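# Place the mat flat inside the standing pet tent

## Task

Get the mat lying flat on the pet tent's floor, inside the tent. At the end the tent must be standing, with its floor corners resting on the tabletop. Dropping the mat into place is allowed. Anything that stays in place only because the robot holds it does not count. Finish by opening the grippers and moving the arms away. Knocking or placing any rigid object off the table fails the task; cloth, paper and film are exempt.

## Robot and tools

Robot: two arms, left_arm and right_arm, with a parallel gripper on each. Every pose in results uses one world frame. The origin is on the tabletop midway between the arms, +x points out over the table, +z points up, and left_arm sits on the +y side. The arm names do not tell you which side of an image they appear on. On each gripper the fingers point along its own +z and close along its own y. The reported hand position is the point between the finger pads, roughly 1 cm short of the tips. At long reach the printed position can differ from the true one.

execute_actions(actions): actions is a list of up to 15 actions. Each action is a table of up to 15 rows, and each row lasts one control step of 1/30 s. If a table has fewer than 15 rows, its last row repeats to fill the 15 steps, so one action lasts 0.5 s. A row always holds 14 numbers in [-1, 1], even when one arm is idle. The order is left_arm dx, dy, dz, rx, ry, rz, opening, then the same seven for right_arm. dx..rz are an offset, not a pose. They are measured in that gripper's own axes, from its measured pose when the action began. Every row refers back to that same starting pose; rows do not add up. For the first action in a call, the start is the last pose a result reported. Scale: 1.0 equals 0.6 m for dx, dy, dz and 180 degrees for rotation. rx, ry, rz form a single rotation vector. Opening is absolute: +1 fully open (0.093 m), -1 closed. An empty list only returns state and images.

Limits: at each step the commanded pose is clipped to within 70 mm and 16 degrees of the measured one. If position and orientation can't both be met, position wins. A far target can take several actions, and after an action the arm goes no further than its last clipped pose. Joint friction can leave the hand up to about 31 mm short, and tiny commands may not move it. Elbows stop just before full extension. Joint ranges (rad), base to gripper: waist -2.618 to 3.054, shoulder 0.000 to 3.142, elbow 0.000 to 3.142, wrist pitch -1.571 to 1.571, wrist yaw -1.571 to 1.571, wrist roll -2.094 to 2.094.

move(target, speed, blocking): target is one row of 14 numbers with the same layout, axes and scale. It is an offset from the pose in the latest result that shows one. Each opening is sent when the move starts. Both grippers follow straight paths that finish together, lasting 0.5 to 10 s; a path that would take longer is cut off at 10 s. speed is in m/s, 0.002 to 0.5, default 0.25, and turning is capped at twice that value in rad/s. Paths do not avoid obstacles or the other arm. Grippers lag, drift, and can overshoot the speed, mostly near full reach. Faster contact hits harder, and aiming further past a contact presses harder. With blocking=false the result comes back after 0.5 s while motion continues. Until a result shows the move has ended, new actions or moves are refused; use wait(0) to check, or stop. The extra "move:" line reports the ending (done, off_target, moving, held, fault), the limits that acted, and each gripper's distance to its target. If only one arm is named, the other finished. held: a check blocked that arm's final step. limits=paced: the sent pose was clipped. limits=held: some steps were blocked, and the arm may then move much faster than speed.

wait(seconds): 0 to 10; the arms hold their last command, and a running move continues. stop(): brakes the running move, which needs stopping distance; the fingers keep moving. zoom_image(camera, region): camera is cam_high, cam_left_wrist or cam_right_wrist; region is [x0, y0, x1, y1] in that image's pixels, from (0, 0) at top-left, at most 504 by 504. finished_scene(scene): give the current scene number. It ends the scene for good and reports success, so call it only after releasing and clearing away.

Results: the state line lists each gripper's position (m) and quaternion (wxyz). "Hand target" lines show the pose each controller is now heading to. "pose unreachable" means the clearance check altered or blocked that arm's command. grip_measured is the finger motor's position: +1 open, -1 closed, pads meeting near -0.94, and about +0.0208 for each mm of object width. Each gripper has a fixed bias of up to 0.02. Fingers stop on contact while the motor reading keeps going, so it barely shows a grasp. Sending a number below the width reading squeezes harder, up to roughly 50-62 N per pad, less on parts under about 5 mm thick. To keep holding, keep sending the closing number. The last entry of Joint positions is the opening in metres, floored at zero. Joint torques include offsets, friction and noise. MOTOR HOT appears at 75 °C. At 90 °C that arm halts for 10 s, and at 100 °C it goes limp and drops. Both are OVER-TEMPERATURE FAULT lines, and any FAULT halts that arm.

Cameras, all 896x504: cam_high is fixed, at pos_world=[0.591173, -0.657119, 1.11902]; the two wrist cameras ride on the hands. Calibration data are supplied, with small per-scene errors.

Cautions: the simulation keeps running while you think, holding the last command. An arm that should stay still should get its corrective offset once, then zeros, plus its intended opening. Don't let the arms collide or push each other. Avoid drops, slips, slams and hard pushes, and never let rigid items leave the table. Loose objects may occasionally get nudged briefly by outside pushes.

Each tool is called after "Request:" as a command line: name --argument value for each argument, lists and objects as JSON in quotes; but a table of rows of numbers goes row by row, as --pt "numbers of a row", without its own name.

## Session

Request:
execute_actions --actions '[]'

Scene clock: 0.00 s.
left_arm: end_effector_position=(+0.4183, +0.2198, +0.4088) grip_measured=+0.990 end_effector_quat_wxyz=(+0.713, +0.034, +0.699, -0.036) | right_arm: end_effector_position=(+0.3384, -0.3202, +0.4132) grip_measured=+0.984 end_effector_quat_wxyz=(+0.718, +0.002, +0.696, +0.009)
Joint positions: left_arm=[-0.014  1.053  1.058  0.015  0.013 -0.002  0.093] | right_arm=[-0.01   1.043  1.058  0.016  0.015  0.015  0.092]
Joint velocities: left_arm=[-0.027 -0.017  0.002 -0.022  0.037  0.037 -0.001] | right_arm=[ 0.007 -0.007 -0.017 -0.007 -0.037  0.007  0.001]
Joint torques (N m, as the arm reports them, + toward a larger angle): no reading
Motor temperatures (°C, as the motors report them): left_arm=[27 32 33 33 27 29] | right_arm=[28 43 35 34 27 27]
Hand target (left_arm): +0.418, +0.220, +0.409; +0.713, +0.034, +0.699, -0.036
Hand target (right_arm): +0.338, -0.320, +0.413; +0.718, +0.002, +0.696, +0.009

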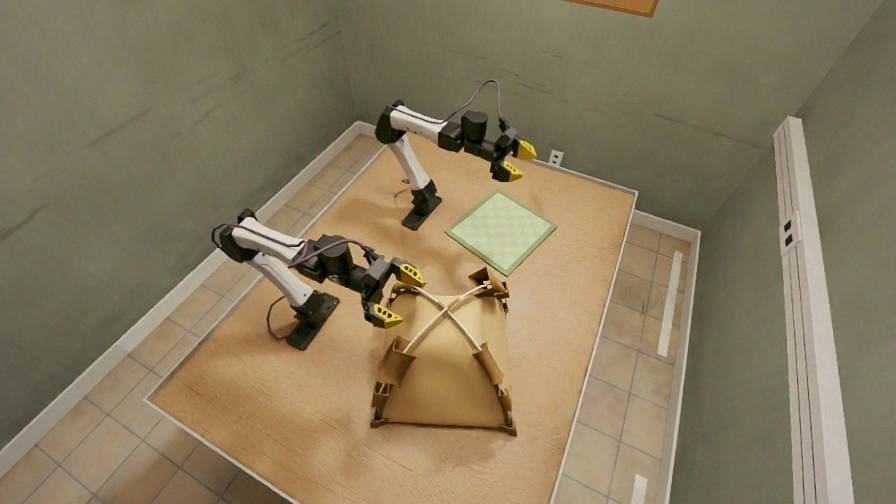

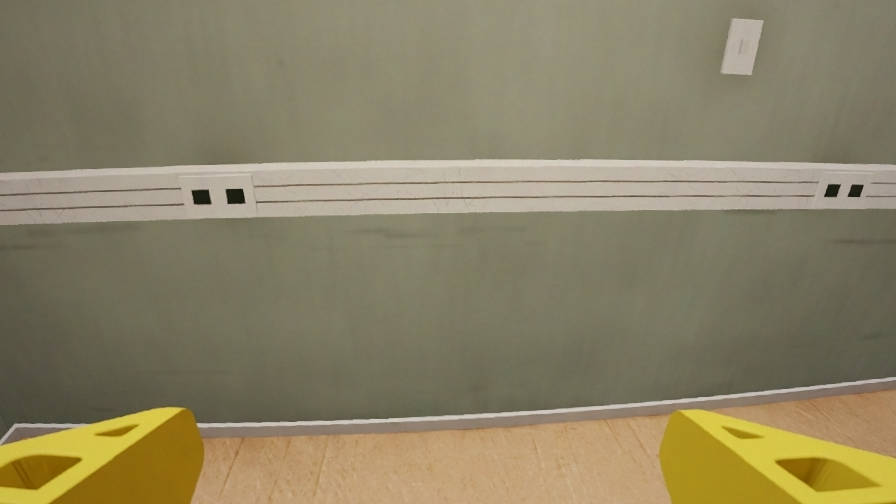

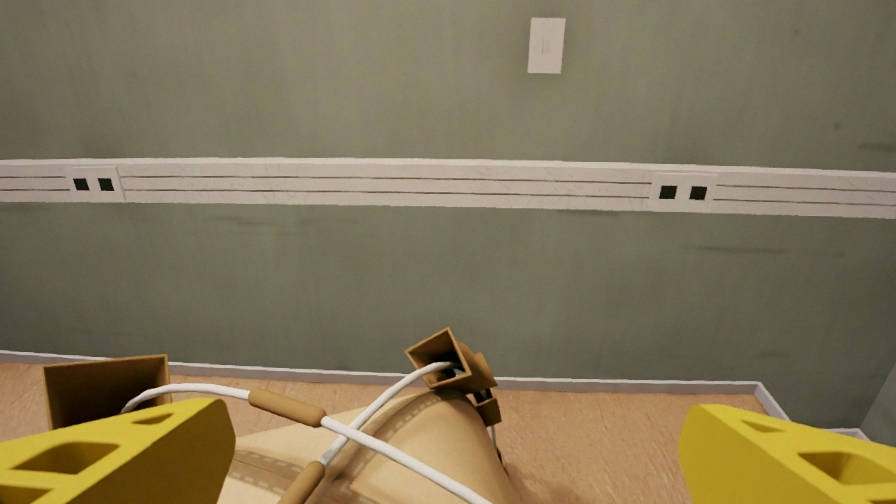

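Request:
zoom_image --camera "cam_high" --region '[330, 160, 630, 460]'

Region (330, 160, 630, 460) of cam_high's 896x504 image, scaled by 1.680, with more detail than that image has.

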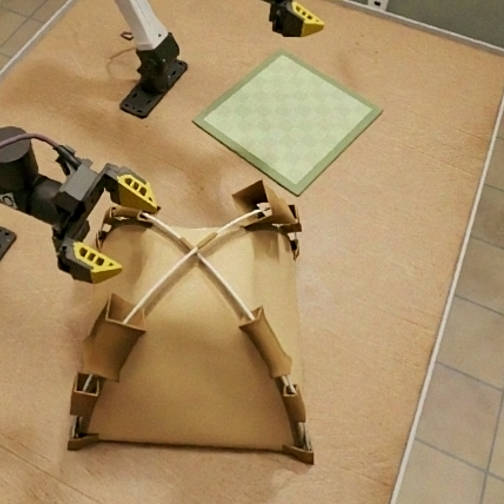

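Request:
move --target '[0.546, 0.458, -0.047, -0.348, 0.414, -0.341, 1.0, 0.194, 0.699, -0.162, -0.300, 0.225, -0.115, 0.3]' --speed 0.4

Scene clock: 29.27 s.
left_arm: end_effector_position=(+0.4154, +0.4983, +0.0706) grip_measured=+0.990 end_effector_quat_wxyz=(-0.002, -0.607, +0.795, +0.005) | right_arm: end_effector_position=(+0.2407, +0.0975, +0.3049) grip_measured=+0.301 end_effector_quat_wxyz=(+0.372, -0.424, +0.800, +0.204)
Joint positions: left_arm=[ 0.649  2.29   2.053 -1.339 -0.01  -0.727  0.093] | right_arm=[ 0.964  1.817  1.944 -0.823  0.006  0.02   0.06 ]
Joint velocities: left_arm=[ 0.012 -0.002 -0.012 -0.081  0.022  0.007  0.   ] | right_arm=[-0.002  0.012 -0.007 -0.037  0.022 -0.051  0.   ]
Joint torques (N m, as the arm reports them, + toward a larger angle): left_arm=[ -0.13 -13.76   7.48   0.24   0.08  -0.04] | right_arm=[  0.38 -10.37   8.91   1.64  -0.15   0.08]
Motor temperatures (°C, as the motors report them): left_arm=[27 32 38 38 27 29] | right_arm=[28 42 40 39 27 27]
Hand target (left_arm): +0.419, +0.500, +0.075; +0.003, -0.611, +0.792, -0.000
Hand target (right_arm): +0.237, +0.100, +0.296; +0.356, -0.430, +0.805, +0.201
Off the commanded pose (left_arm): 0.013 m, 1 deg.
Off the commanded pose (right_arm): 0.006 m, 2 deg.
move: off_target (left_arm)
camera_calibration (this result's frames):
cam_left_wrist: T_world_to_cam=[[0.967374, -0.253352, 0.00104173, -0.279551], [-0.229635, -0.875063, 0.426065, 0.538343], [-0.107033, -0.412404, -0.904692, 0.39485], [0, 0, 0, 1]] pos_world=[0.436314, 0.563097, 0.12814]
cam_right_wrist: T_world_to_cam=[[0.832042, -0.554242, -0.022854, -0.137289], [-0.507719, -0.744311, -0.433847, 0.368274], [0.223446, 0.372582, -0.900697, 0.270433], [0, 0, 0, 1]] pos_world=[0.240783, 0.0972601, 0.400215]

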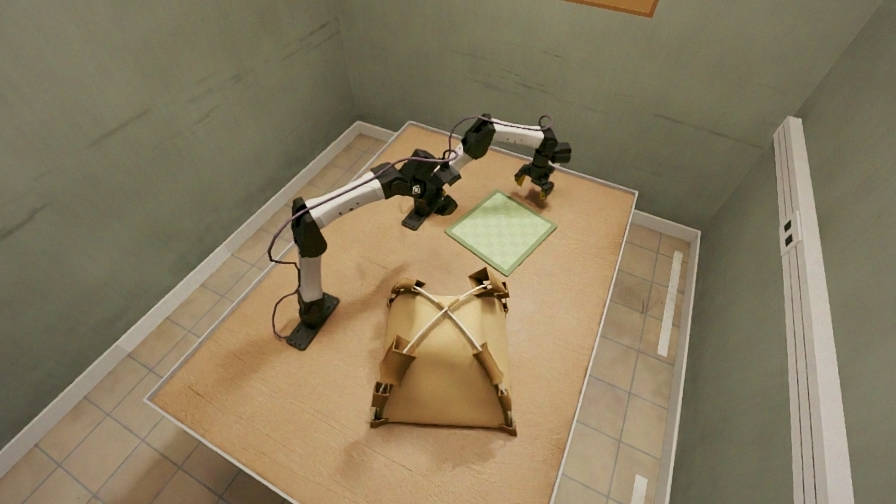

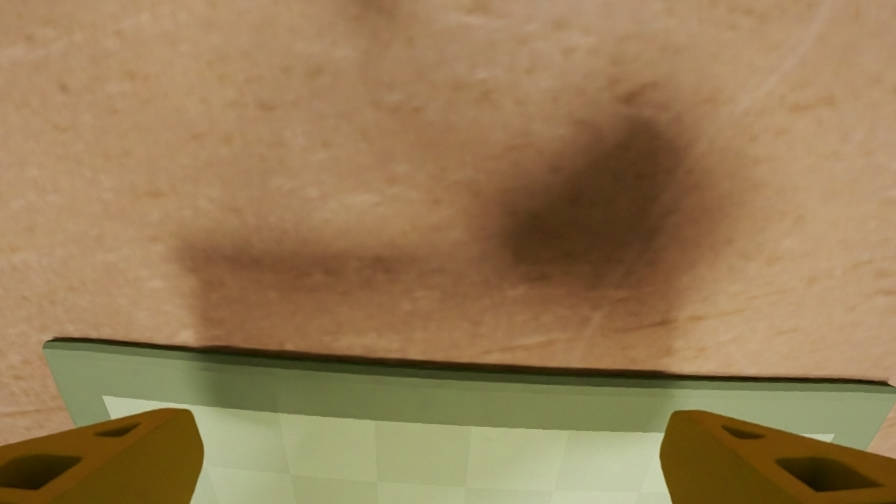

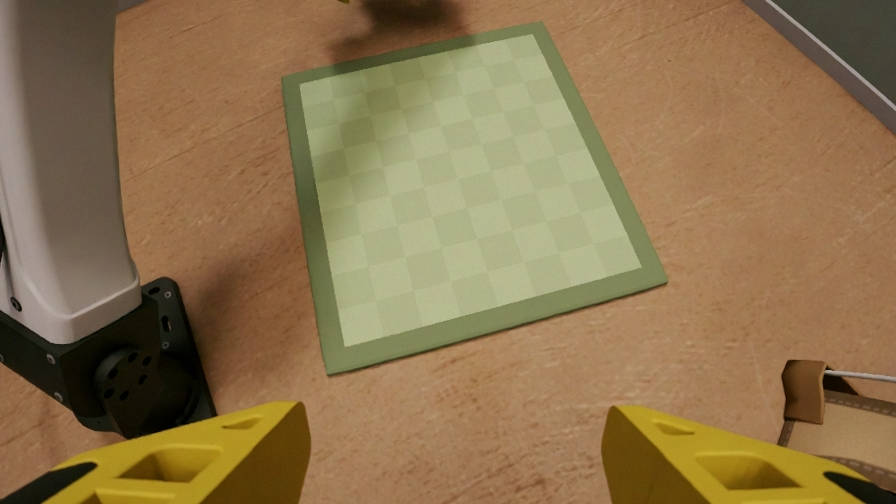

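Request:
move --target '[0.0, -0.017, 0.095, 0, 0, 0, 1.0, 0.237, -0.008, 0.327, 0, 0.10, 0, 0.3]' --speed 0.25

Scene clock: 34.50 s.
left_arm: end_effector_position=(+0.4247, +0.5005, +0.0220) grip_measured=+0.990 end_effector_quat_wxyz=(+0.006, -0.607, +0.794, +0.004) | right_arm: end_effector_position=(+0.2698, +0.1426, +0.0667) grip_measured=+0.301 end_effector_quat_wxyz=(+0.242, -0.451, +0.849, +0.131)
Joint positions: left_arm=[ 0.642  2.332  1.931 -1.159 -0.01  -0.735  0.093] | right_arm=[ 0.964  2.238  1.805 -0.579  0.006  0.02   0.06 ]
Joint velocities: left_arm=[-0.007  0.007  0.007 -0.022 -0.022 -0.051  0.   ] | right_arm=[-0.007 -0.007  0.002  0.051 -0.081 -0.095  0.   ]
Joint torques (N m, as the arm reports them, + toward a larger angle): left_arm=[ -0.74 -13.68   4.56   0.44  -0.04  -0.04] | right_arm=[ -0.78 -16.07   8.68   1.4   -0.12  -0.02]
Motor temperatures (°C, as the motors report them): left_arm=[27 34 39 37 27 29] | right_arm=[28 43 40 39 27 27]
Hand target (left_arm): +0.423, +0.496, +0.013; -0.002, -0.607, +0.795, +0.005
Hand target (right_arm): +0.273, +0.143, +0.067; +0.243, -0.451, +0.848, +0.132
Off the commanded pose (left_arm): 0.010 m, 1 deg.
Off the commanded pose (right_arm): 0.007 m, 0 deg.
move: done
camera_calibration (this result's frames):
cam_left_wrist: T_world_to_cam=[[0.967379, -0.253042, 0.0121778, -0.288383], [-0.235125, -0.878906, 0.415018, 0.567591], [-0.094314, -0.404343, -0.909732, 0.343417], [0, 0, 0, 1]] pos_world=[0.444819, 0.564744, 0.0803686]
cam_right_wrist: T_world_to_cam=[[0.828834, -0.559218, -0.0175935, -0.140715], [-0.556367, -0.820473, -0.131451, 0.317084], [0.0590747, 0.118739, -0.991167, 0.119073], [0, 0, 0, 1]] pos_world=[0.286011, 0.16733, 0.157226]

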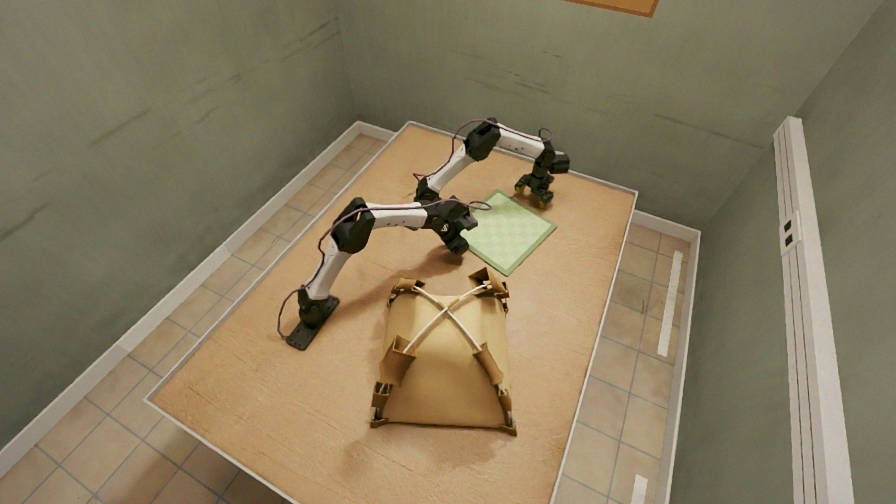

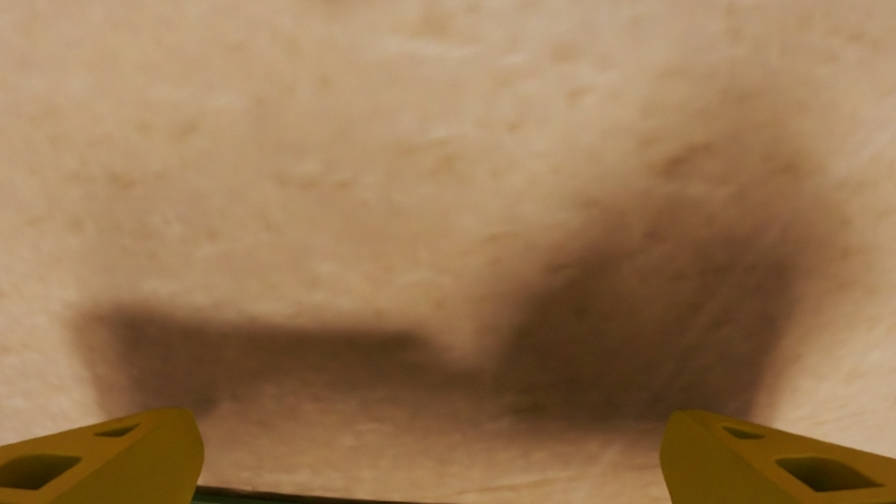

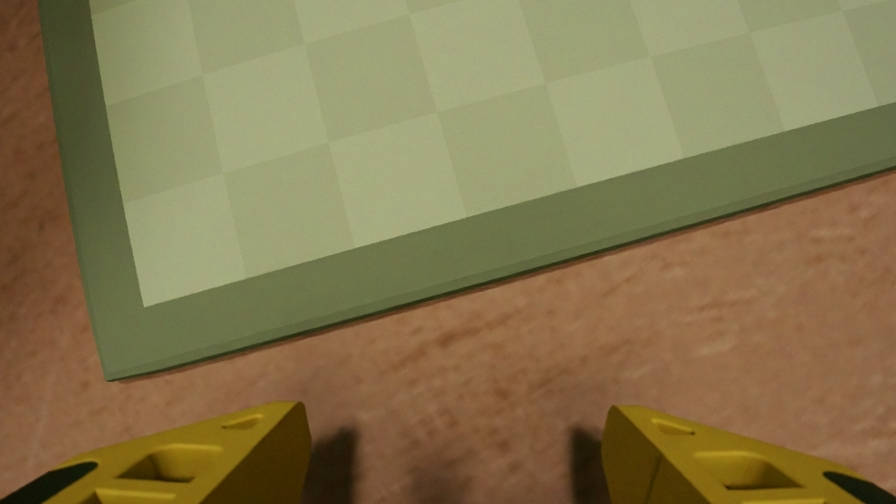

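Request:
move --target '[0.175, 0.0, 0.028, 0, 0, 0, 1.0, 0, 0, 0, 0, 0, 0, 0.3]' --speed 0.08

Scene clock: 36.67 s.
left_arm: end_effector_position=(+0.4062, +0.4129, +0.0131) grip_measured=+0.990 end_effector_quat_wxyz=(+0.028, -0.612, +0.790, +0.010) | right_arm: end_effector_position=(+0.2698, +0.1426, +0.0667) grip_measured=+0.301 end_effector_quat_wxyz=(+0.242, -0.451, +0.849, +0.131)
Joint positions: left_arm=[ 0.47   2.077  1.475 -0.92  -0.033 -0.917  0.093] | right_arm=[ 0.964  2.238  1.805 -0.579  0.006  0.02   0.06 ]
Joint velocities: left_arm=[-0.022  0.007 -0.017  0.007 -0.081 -0.022 -0.001] | right_arm=[ 0.002 -0.007  0.017 -0.037  0.007 -0.007  0.001]
Joint torques (N m, as the arm reports them, + toward a larger angle): left_arm=[ -1.32 -12.15   3.19   0.36   0.2   -0.01] | right_arm=[ -0.24 -16.69   7.81   1.43  -0.08   0.05]
Motor temperatures (°C, as the motors report them): left_arm=[27 35 38 36 27 29] | right_arm=[28 45 40 39 27 27]
Hand target (left_arm): +0.397, +0.399, +0.005; +0.004, -0.608, +0.794, +0.003
Hand target (right_arm): +0.270, +0.143, +0.067; +0.242, -0.451, +0.849, +0.131
Off the commanded pose (left_arm): 0.019 m, 3 deg.
Off the commanded pose (right_arm): 0.000 m, 0 deg.
move: off_target (left_arm)
camera_calibration (this result's frames):
cam_left_wrist: T_world_to_cam=[[0.969659, -0.242478, 0.0310819, -0.298017], [-0.236029, -0.895507, 0.377302, 0.497737], [-0.0636534, -0.373191, -0.925568, 0.273072], [0, 0, 0, 1]] pos_world=[0.423837, 0.475372, 0.0742124]
cam_right_wrist: T_world_to_cam=[[0.828834, -0.559218, -0.0175935, -0.140715], [-0.556367, -0.820473, -0.131451, 0.317084], [0.0590747, 0.118739, -0.991167, 0.119073], [0, 0, 0, 1]] pos_world=[0.286011, 0.16733, 0.157226]

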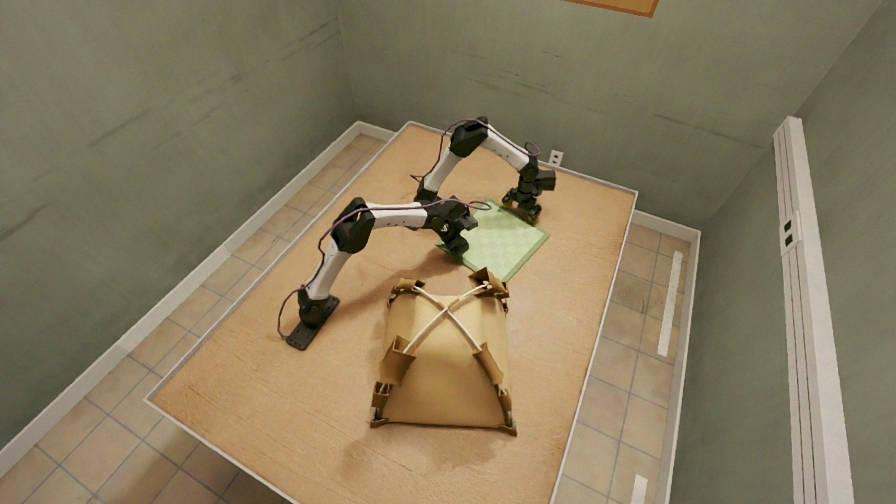

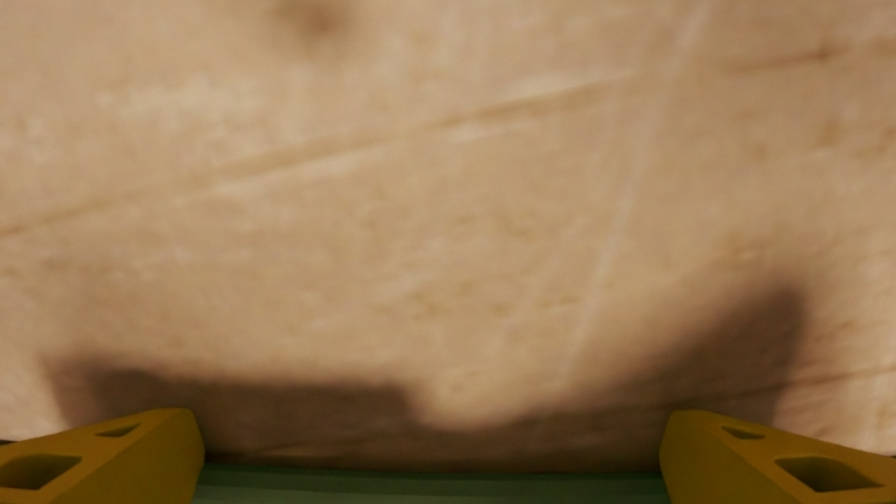

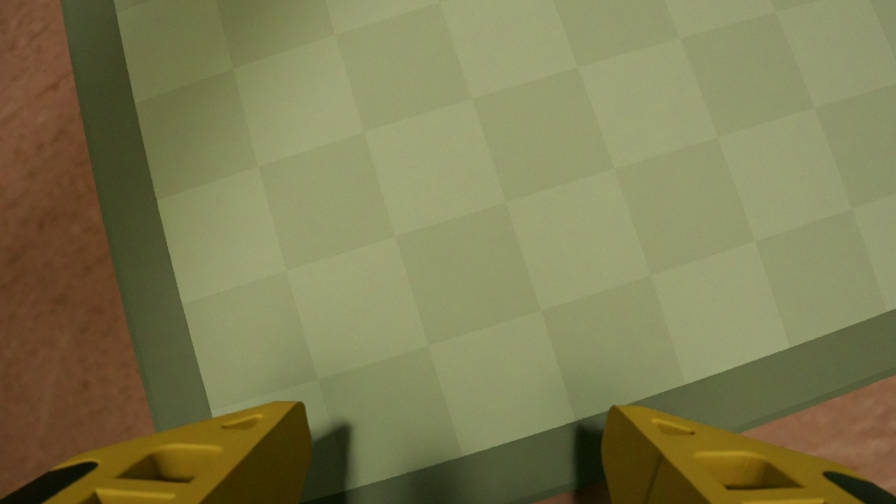

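Request:
execute_actions --actions '[[[-0.01,0,-0.02,0,0,0,0.6, 0.007,-0.007,0.025,0,0,0,0.3],[-0.015,0,-0.03,0,0,0,0.5, 0.012,-0.012,0.04,0,0,0,0.3],[-0.02,0,-0.04,0,0,0,0.4, 0.015,-0.015,0.05,0,0,0,0.3],[-0.02,0,-0.05,0,0,0,0.3, 0.018,-0.018,0.06,0,0,0,0.3],[-0.02,0,-0.06,0,0,0,0.2, 0.02,-0.02,0.07,0,0,0,0.3],[-0.02,0,-0.07,0,0,0,0.1, 0.022,-0.025,0.08,0,0,0,0.3],[-0.02,0,-0.075,0,0,0,0.0, 0.024,-0.03,0.085,0,0,0,0.3]]]'

Request:
move --target '[0.0, 0.0, 0.0, 0.118, 0.128, 0.487, 0.0, 0.02, 0, 0.05, 0, 0, 0, 0.3]' --speed 0.45

Scene clock: 39.17 s.
left_arm: end_effector_position=(+0.4087, +0.4202, +0.0501) grip_measured=+0.002 end_effector_quat_wxyz=(+0.025, -0.613, +0.790, +0.010) | right_arm: end_effector_position=(+0.2933, +0.1510, +0.0349) grip_measured=+0.301 end_effector_quat_wxyz=(+0.260, -0.446, +0.845, +0.139)
Joint positions: left_arm=[ 0.485  2.06   1.602 -1.069 -0.032 -0.905  0.045] | right_arm=[ 0.934  2.325  1.801 -0.449 -0.006 -0.003  0.06 ]
Joint velocities: left_arm=[-0.007  0.002 -0.007 -0.139  0.007  0.037 -0.   ] | right_arm=[ 0.002 -0.017  0.002  0.007 -0.022 -0.022 -0.001]
Joint torques (N m, as the arm reports them, + toward a larger angle): left_arm=[ -0.01 -13.01   7.26   0.38  -0.06   0.09] | right_arm=[ -0.82 -14.99   6.6    1.46  -0.15   0.  ]
Motor temperatures (°C, as the motors report them): left_arm=[27 35 38 36 27 29] | right_arm=[28 46 41 38 27 27]
Hand target (left_arm): +0.409, +0.422, +0.059; +0.028, -0.612, +0.790, +0.010
Hand target (right_arm): +0.292, +0.144, +0.016; +0.242, -0.451, +0.849, +0.131
Off the commanded pose (left_arm): 0.009 m, 0 deg.
Off the commanded pose (right_arm): 0.020 m, 2 deg.
camera_calibration (this result's frames):
cam_left_wrist: T_world_to_cam=[[0.970247, -0.240581, 0.0272206, -0.300679], [-0.232626, -0.895144, 0.380267, 0.48911], [-0.0671184, -0.375285, -0.924476, 0.312483], [0, 0, 0, 1]] pos_world=[0.426486, 0.482757, 0.111075]
cam_right_wrist: T_world_to_cam=[[0.826975, -0.562008, -0.0160881, -0.155087], [-0.556103, -0.813399, -0.170681, 0.333029], [0.0828382, 0.150096, -0.985195, 0.073257], [0, 0, 0, 1]] pos_world=[0.307383, 0.172729, 0.126519]

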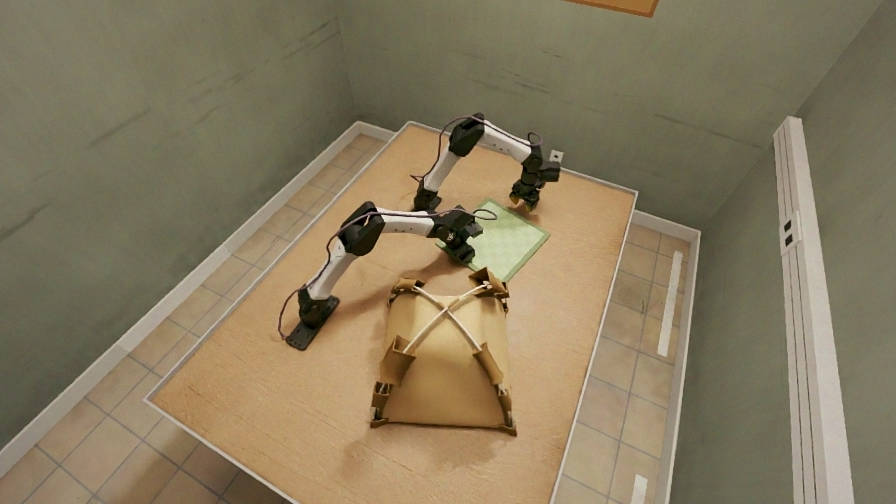

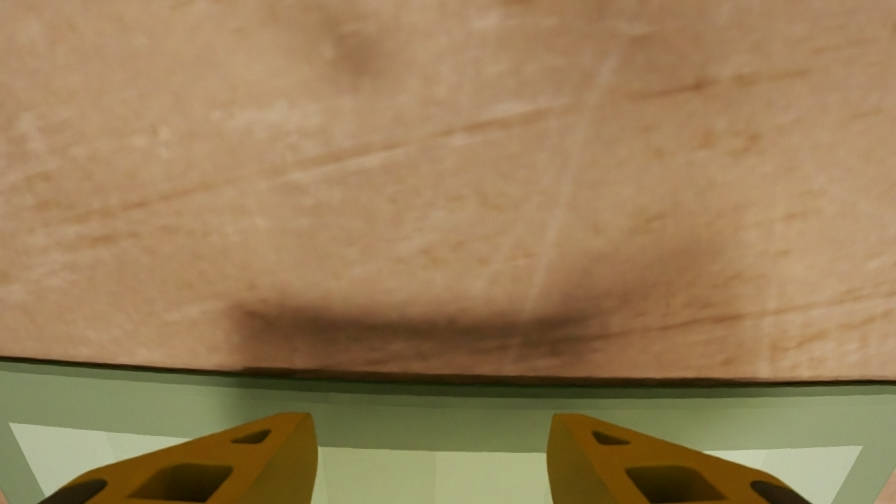

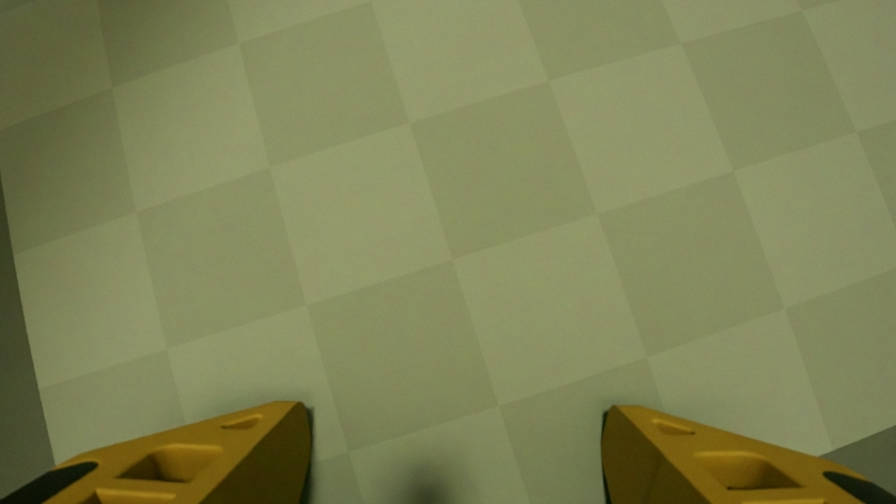

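Scene clock: 41.67 s.
left_arm: end_effector_position=(+0.4050, +0.4185, +0.0468) grip_measured=+0.001 end_effector_quat_wxyz=(-0.026, +0.116, +0.972, -0.203) | right_arm: end_effector_position=(+0.3019, +0.1635, +0.0347) grip_measured=+0.301 end_effector_quat_wxyz=(+0.287, -0.442, +0.836, +0.153)
Joint positions: left_arm=[ 0.618  2.391  2.064 -1.546  0.285  0.827  0.045] | right_arm=[ 0.934  2.347  1.801 -0.362 -0.006 -0.003  0.06 ]
Joint velocities: left_arm=[-0.002 -0.017 -0.012 -0.022  0.007 -0.037 -0.001] | right_arm=[ 0.012 -0.012 -0.002 -0.066  0.051 -0.007  0.001]
Joint torques (N m, as the arm reports them, + toward a larger angle): left_arm=[  0.18 -13.42   6.91  -0.4    0.36   0.15] | right_arm=[ -0.13 -13.76   6.45   1.53  -0.08   0.06]
Motor temperatures (°C, as the motors report them): left_arm=[27 36 39 36 27 29] | right_arm=[28 47 40 38 27 27]
Hand target (left_arm): +0.408, +0.421, +0.049; -0.019, +0.117, +0.971, -0.206
Hand target (right_arm): +0.296, +0.155, +0.004; +0.259, -0.446, +0.845, +0.139
Off the commanded pose (left_arm): 0.005 m, 2 deg.
Off the commanded pose (right_arm): 0.032 m, 4 deg.
joint sent to its limit (left arm) — the command would take joint 4 (wrist pitch) past its lower limit, so that joint was sent only as far as its limit.
move: off_target (right_arm)
camera_calibration (this result's frames):
cam_left_wrist: T_world_to_cam=[[-0.203985, -0.888431, 0.411193, 0.431301], [-0.837258, 0.375991, 0.397026, 0.200155], [-0.507335, -0.263287, -0.820543, 0.435097], [0, 0, 0, 1]] pos_world=[0.4763, 0.42248, 0.100202]
cam_right_wrist: T_world_to_cam=[[0.827555, -0.561167, -0.0156124, -0.155524], [-0.548697, -0.802662, -0.233805, 0.346185], [0.118672, 0.202053, -0.972158, 0.050722], [0, 0, 0, 1]] pos_world=[0.312636, 0.180347, 0.127822]

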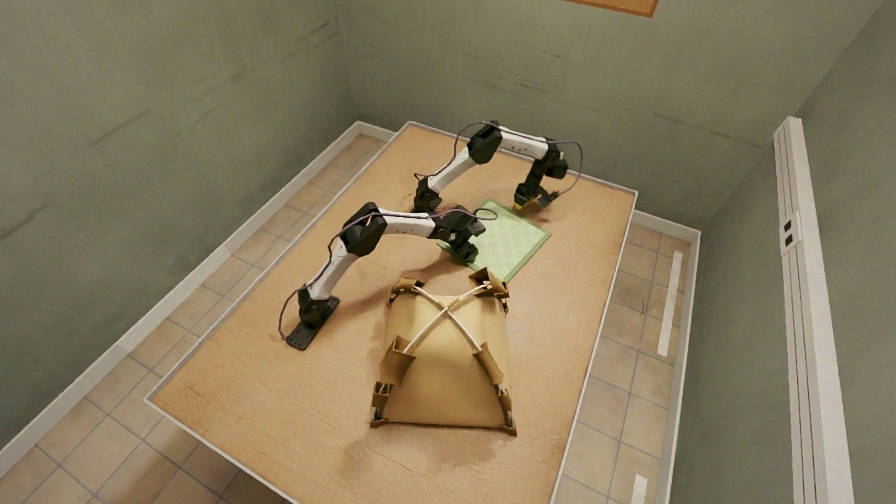

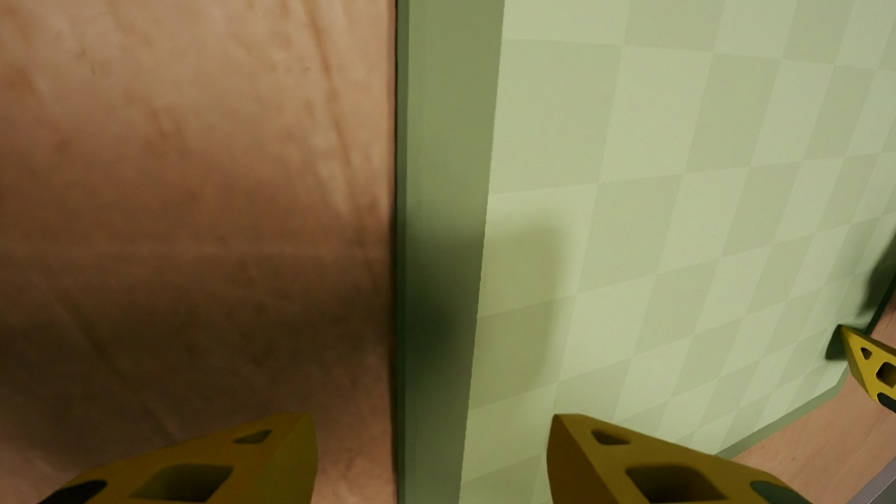

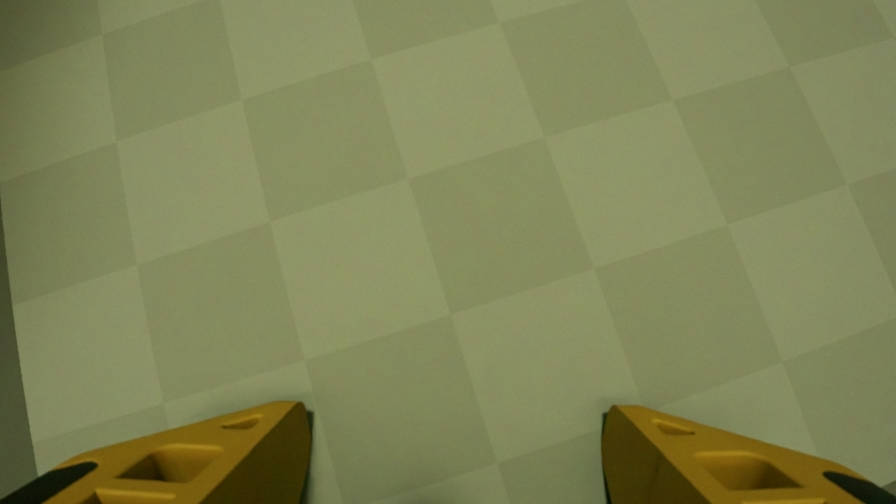

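Request:
move --target '[0.0, 0.005, 0.065, 0, -0.04, 0, 0.0, 0.065, 0, 0.075, 0, 0.05, 0, 0.3]' --speed 0.1

Scene clock: 43.67 s.
left_arm: end_effector_position=(+0.3978, +0.4079, +0.0211) grip_measured=+0.001 end_effector_quat_wxyz=(+0.023, +0.105, +0.972, -0.207) | right_arm: end_effector_position=(+0.3118, +0.1779, +0.0330) grip_measured=+0.301 end_effector_quat_wxyz=(+0.284, -0.442, +0.837, +0.152)
Joint positions: left_arm=[ 0.633  2.281  1.772 -1.295  0.353  0.819  0.045] | right_arm=[ 0.934  2.427  1.941 -0.428 -0.006 -0.003  0.06 ]
Joint velocities: left_arm=[ 0.002 -0.007  0.002 -0.022  0.037  0.022 -0.001] | right_arm=[ 0.017 -0.007  0.007  0.022 -0.139 -0.007 -0.002]
Joint torques (N m, as the arm reports them, + toward a larger angle): left_arm=[ -0.25 -12.83   3.07   0.31   0.45   0.02] | right_arm=[ -0.06 -11.28   7.1    0.97  -0.06   0.02]
Motor temperatures (°C, as the motors report them): left_arm=[27 37 39 35 27 29] | right_arm=[28 48 41 38 27 27]
Hand target (left_arm): +0.401, +0.406, +0.011; +0.034, +0.104, +0.971, -0.211
Hand target (right_arm): +0.298, +0.158, -0.022; +0.222, -0.453, +0.855, +0.118
Off the commanded pose (left_arm): 0.012 m, 1 deg.
Off the commanded pose (right_arm): 0.061 m, 9 deg.
move: off_target (left_arm, right_arm)
camera_calibration (this result's frames):
cam_left_wrist: T_world_to_cam=[[-0.205203, -0.888846, 0.409688, 0.431679], [-0.883697, 0.34819, 0.312798, 0.239922], [-0.420679, -0.297853, -0.85692, 0.387916], [0, 0, 0, 1]] pos_world=[0.463788, 0.4157, 0.0805122]
cam_right_wrist: T_world_to_cam=[[0.827501, -0.561245, -0.0156603, -0.155655], [-0.549497, -0.803822, -0.227867, 0.36302], [0.115301, 0.197165, -0.973566, 0.0469685], [0, 0, 0, 1]] pos_world=[0.322868, 0.195182, 0.12601]

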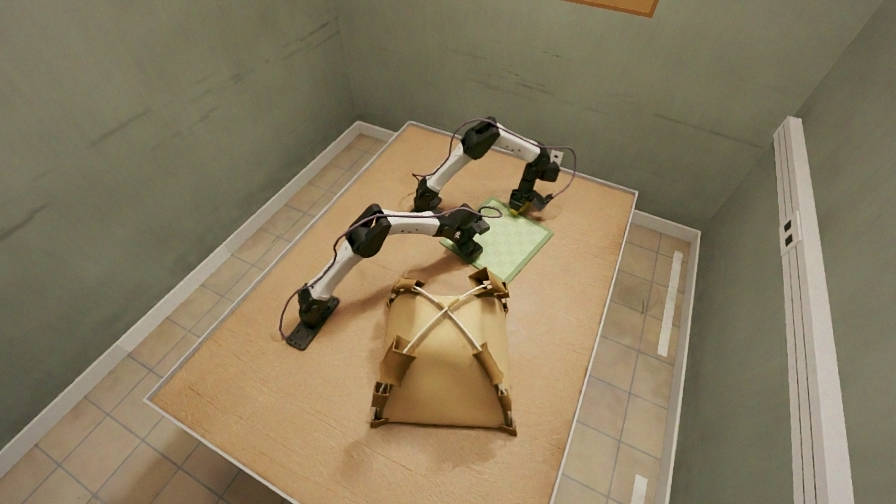

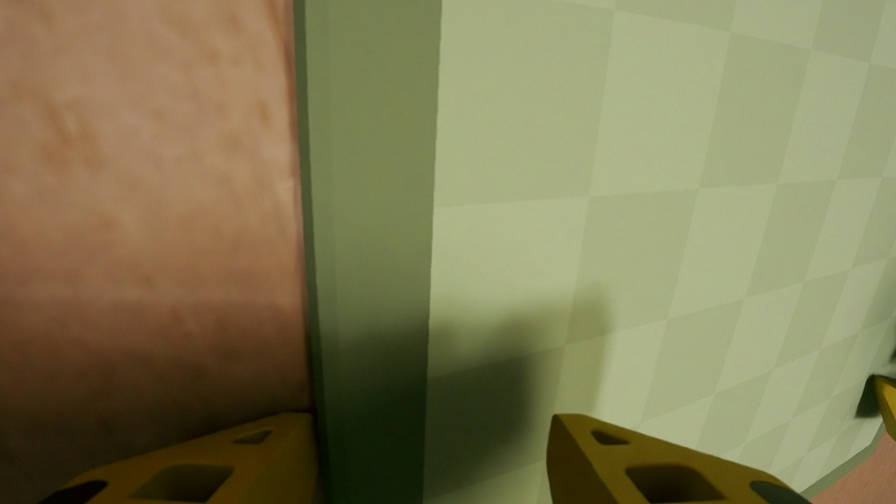

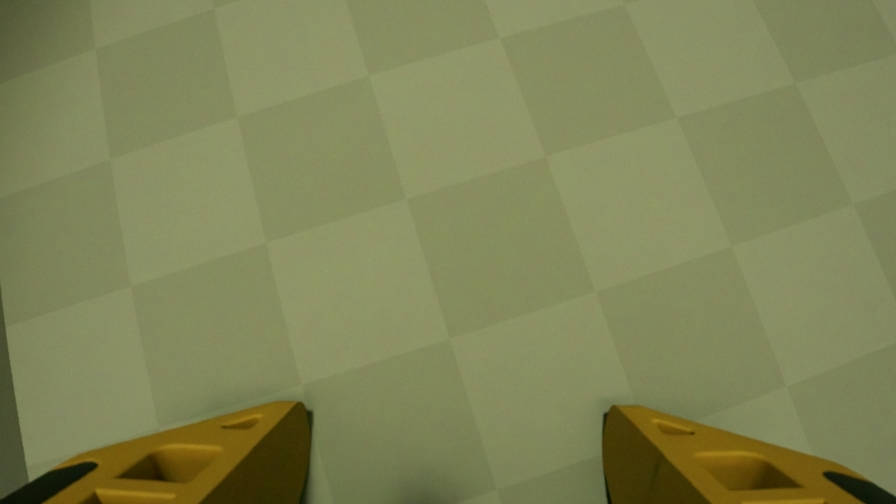

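Request:
execute_actions --actions '[[[0.001,-0.01,0.012,0.01,0,0,0.0, 0.075,0,0.055,0,0.04,0,0.3],[0.001,-0.015,0.015,0.015,0,0,0.0, 0.075,0,0.055,0,0.04,0,0.3],[0.002,-0.02,0.018,0.02,0,0,0.0, 0.075,0,0.055,0,0.04,0,0.3],[0.002,-0.025,0.02,0.025,0,0,0.0, 0.075,0,0.055,0,0.04,0,0.3],[0.002,-0.03,0.022,0.03,0,0,0.0, 0.075,0,0.055,0,0.04,0,0.3],[0.003,-0.035,0.024,0.035,0,0,0.0, 0.075,0,0.055,0,0.04,0,0.3],[0.003,-0.04,0.026,0.04,0,0,0.0, 0.075,0,0.055,0,0.04,0,0.3],[0.003,-0.045,0.028,0.045,0,0,0.0, 0.075,0,0.055,0,0.04,0,0.3],[0.003,-0.05,0.03,0.05,0,0,0.0, 0.075,0,0.055,0,0.04,0,0.3]]]'

Scene clock: 45.43 s.
left_arm: end_effector_position=(+0.4005, +0.4011, +0.0228) grip_measured=+0.001 end_effector_quat_wxyz=(+0.035, +0.109, +0.967, -0.227) | right_arm: end_effector_position=(+0.3118, +0.1777, +0.0328) grip_measured=+0.301 end_effector_quat_wxyz=(+0.284, -0.442, +0.837, +0.152)
Joint positions: left_arm=[ 0.633  2.285  1.772 -1.302  0.399  0.835  0.045] | right_arm=[ 0.934  2.428  1.942 -0.429 -0.006 -0.003  0.06 ]
Joint velocities: left_arm=[-0.002 -0.017  0.007 -0.007 -0.022 -0.022 -0.001] | right_arm=[ 0.012 -0.007 -0.007 -0.022  0.022  0.007 -0.001]
Joint torques (N m, as the arm reports them, + toward a larger angle): left_arm=[ -1.57 -11.59   3.1   -0.68   1.03   0.12] | right_arm=[ -0.16 -11.48   7.13   1.17  -0.07   0.05]
Motor temperatures (°C, as the motors report them): left_arm=[27 37 38 35 27 29] | right_arm=[28 48 41 38 27 27]
Hand target (left_arm): +0.390, +0.376, +0.018; +0.015, +0.104, +0.954, -0.281
Hand target (right_arm): +0.301, +0.162, -0.019; +0.232, -0.451, +0.853, +0.123
Off the commanded pose (left_arm): 0.030 m, 7 deg.
Off the commanded pose (right_arm): 0.056 m, 7 deg.
camera_calibration (this result's frames):
cam_left_wrist: T_world_to_cam=[[-0.217094, -0.869629, 0.443413, 0.421783], [-0.888725, 0.363979, 0.278724, 0.240578], [-0.40378, -0.333563, -0.851879, 0.395999], [0, 0, 0, 1]] pos_world=[0.465271, 0.411319, 0.0832641]
cam_right_wrist: T_world_to_cam=[[0.827368, -0.56145, -0.0153638, -0.155653], [-0.549726, -0.803876, -0.227122, 0.362955], [0.115167, 0.19636, -0.973745, 0.0469943], [0, 0, 0, 1]] pos_world=[0.322896, 0.195152, 0.125804]

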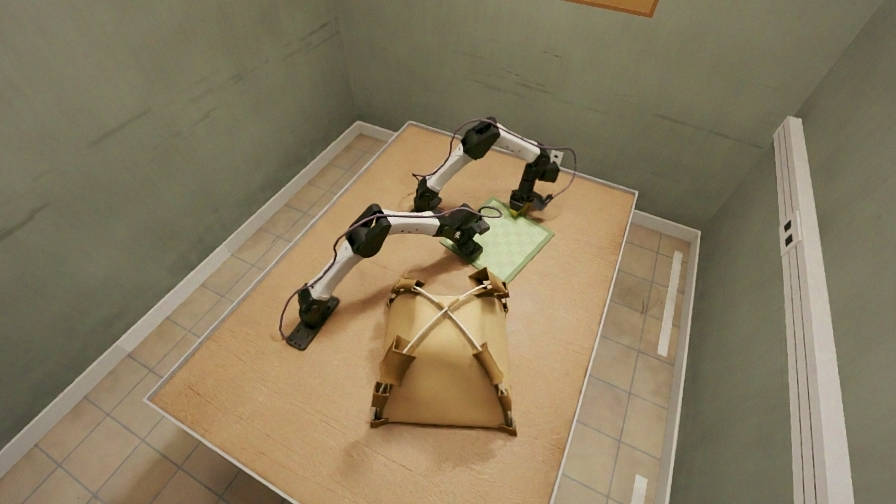

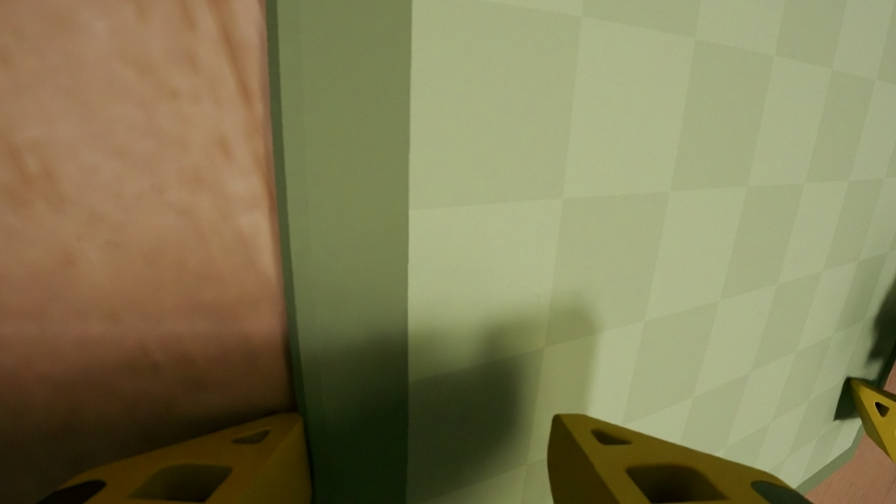

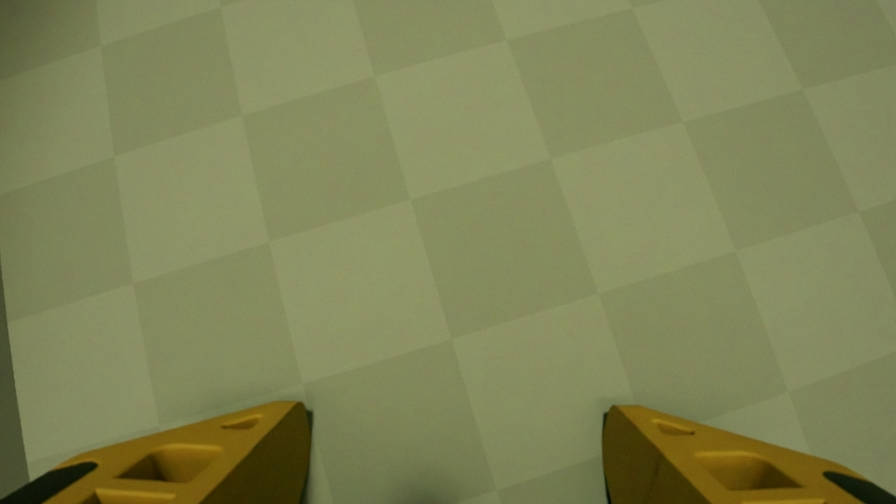

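Request:
execute_actions --actions '[[[0.015,-0.05,0.022,0.045,0,0,0.0, 0.075,0,0.055,0,0.04,0,0.3],[0.015,-0.053,0.017,0.05,0,0,0.0, 0.075,0,0.055,0,0.04,0,0.3],[0.015,-0.056,0.012,0.055,0,0,0.0, 0.075,0,0.055,0,0.04,0,0.3],[0.015,-0.059,0.007,0.06,0,0,0.0, 0.075,0,0.055,0,0.04,0,0.3],[0.015,-0.062,0.002,0.06,0,0,0.0, 0.075,0,0.055,0,0.04,0,0.3],[0.015,-0.065,-0.003,0.06,0,0,0.0, 0.075,0,0.055,0,0.04,0,0.3],[0.015,-0.068,-0.008,0.06,0,0,0.0, 0.075,0,0.055,0,0.04,0,0.3],[0.015,-0.07,-0.012,0.06,0,0,0.0, 0.075,0,0.055,0,0.04,0,0.3],[0.015,-0.072,-0.016,0.06,0,0,0.0, 0.075,0,0.055,0,0.04,0,0.3],[0.015,-0.074,-0.02,0.06,0,0,0.0, 0.075,0,0.055,0,0.04,0,0.3]]]'

Scene clock: 47.03 s.
left_arm: end_effector_position=(+0.3976, +0.3994, +0.0316) grip_measured=+0.001 end_effector_quat_wxyz=(+0.050, +0.118, +0.959, -0.253) | right_arm: end_effector_position=(+0.3120, +0.1776, +0.0328) grip_measured=+0.301 end_effector_quat_wxyz=(+0.284, -0.442, +0.837, +0.151)
Joint positions: left_arm=[ 0.654  2.284  1.786 -1.347  0.45   0.89   0.045] | right_arm=[ 0.934  2.428  1.942 -0.429 -0.005 -0.003  0.06 ]
Joint velocities: left_arm=[-0.007 -0.012  0.007 -0.051 -0.051 -0.051 -0.001] | right_arm=[-0.002  0.007  0.002 -0.051 -0.095 -0.022 -0.001]
Joint torques (N m, as the arm reports them, + toward a larger angle): left_arm=[ -1.42 -14.39   5.49  -1.48   1.08   0.11] | right_arm=[ -0.15 -11.46   7.14   1.16  -0.07   0.03]
Motor temperatures (°C, as the motors report them): left_arm=[27 37 38 35 28 29] | right_arm=[28 48 41 38 27 27]
Hand target (left_arm): +0.384, +0.372, +0.052; +0.027, +0.108, +0.943, -0.313
Hand target (right_arm): +0.301, +0.162, -0.019; +0.232, -0.451, +0.853, +0.123
Off the commanded pose (left_arm): 0.039 m, 8 deg.
Off the commanded pose (right_arm): 0.056 m, 7 deg.
camera_calibration (this result's frames):
cam_left_wrist: T_world_to_cam=[[-0.242947, -0.840229, 0.48476, 0.412993], [-0.890133, 0.391718, 0.232852, 0.227081], [-0.385538, -0.37493, -0.843082, 0.410732], [0, 0, 0, 1]] pos_world=[0.460821, 0.412053, 0.0932019]
cam_right_wrist: T_world_to_cam=[[0.82686, -0.56223, -0.0141544, -0.155653], [-0.550248, -0.80352, -0.227118, 0.363054], [0.116319, 0.195583, -0.973764, 0.0467765], [0, 0, 0, 1]] pos_world=[0.323032, 0.19506, 0.125802]

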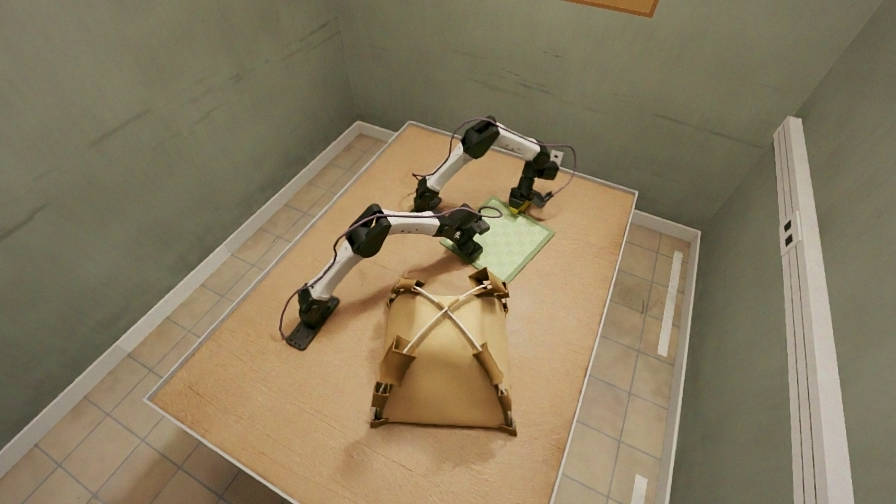

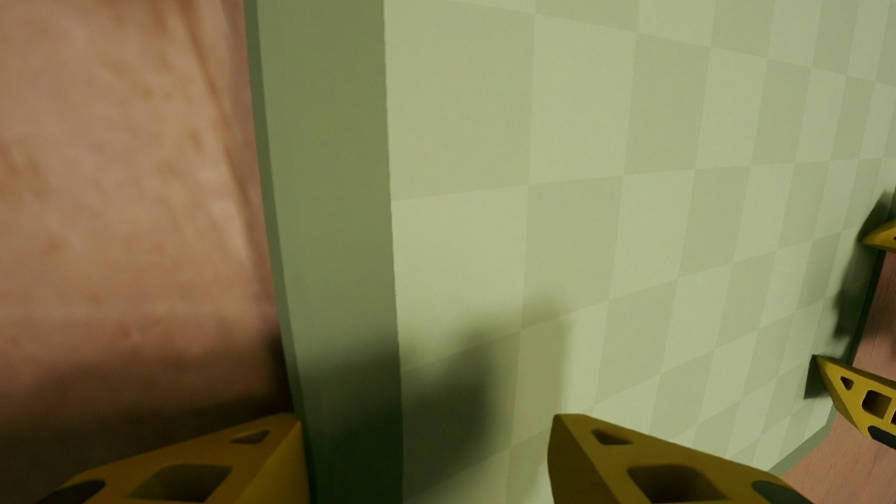

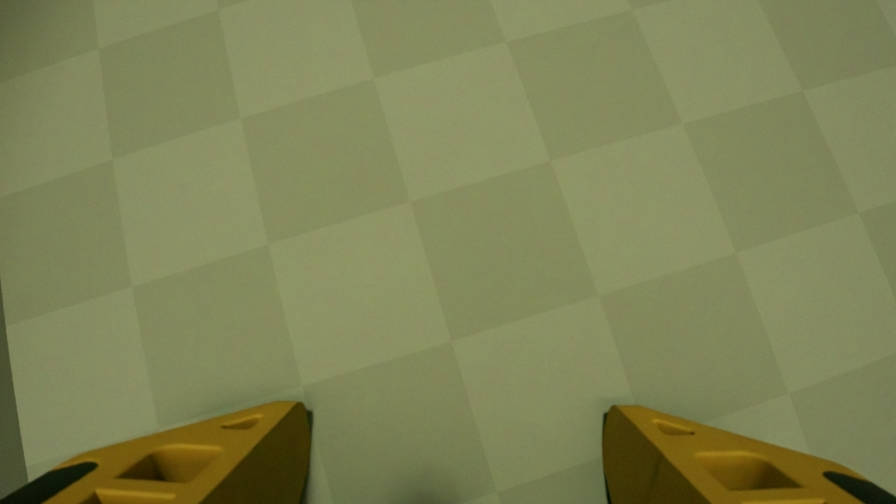

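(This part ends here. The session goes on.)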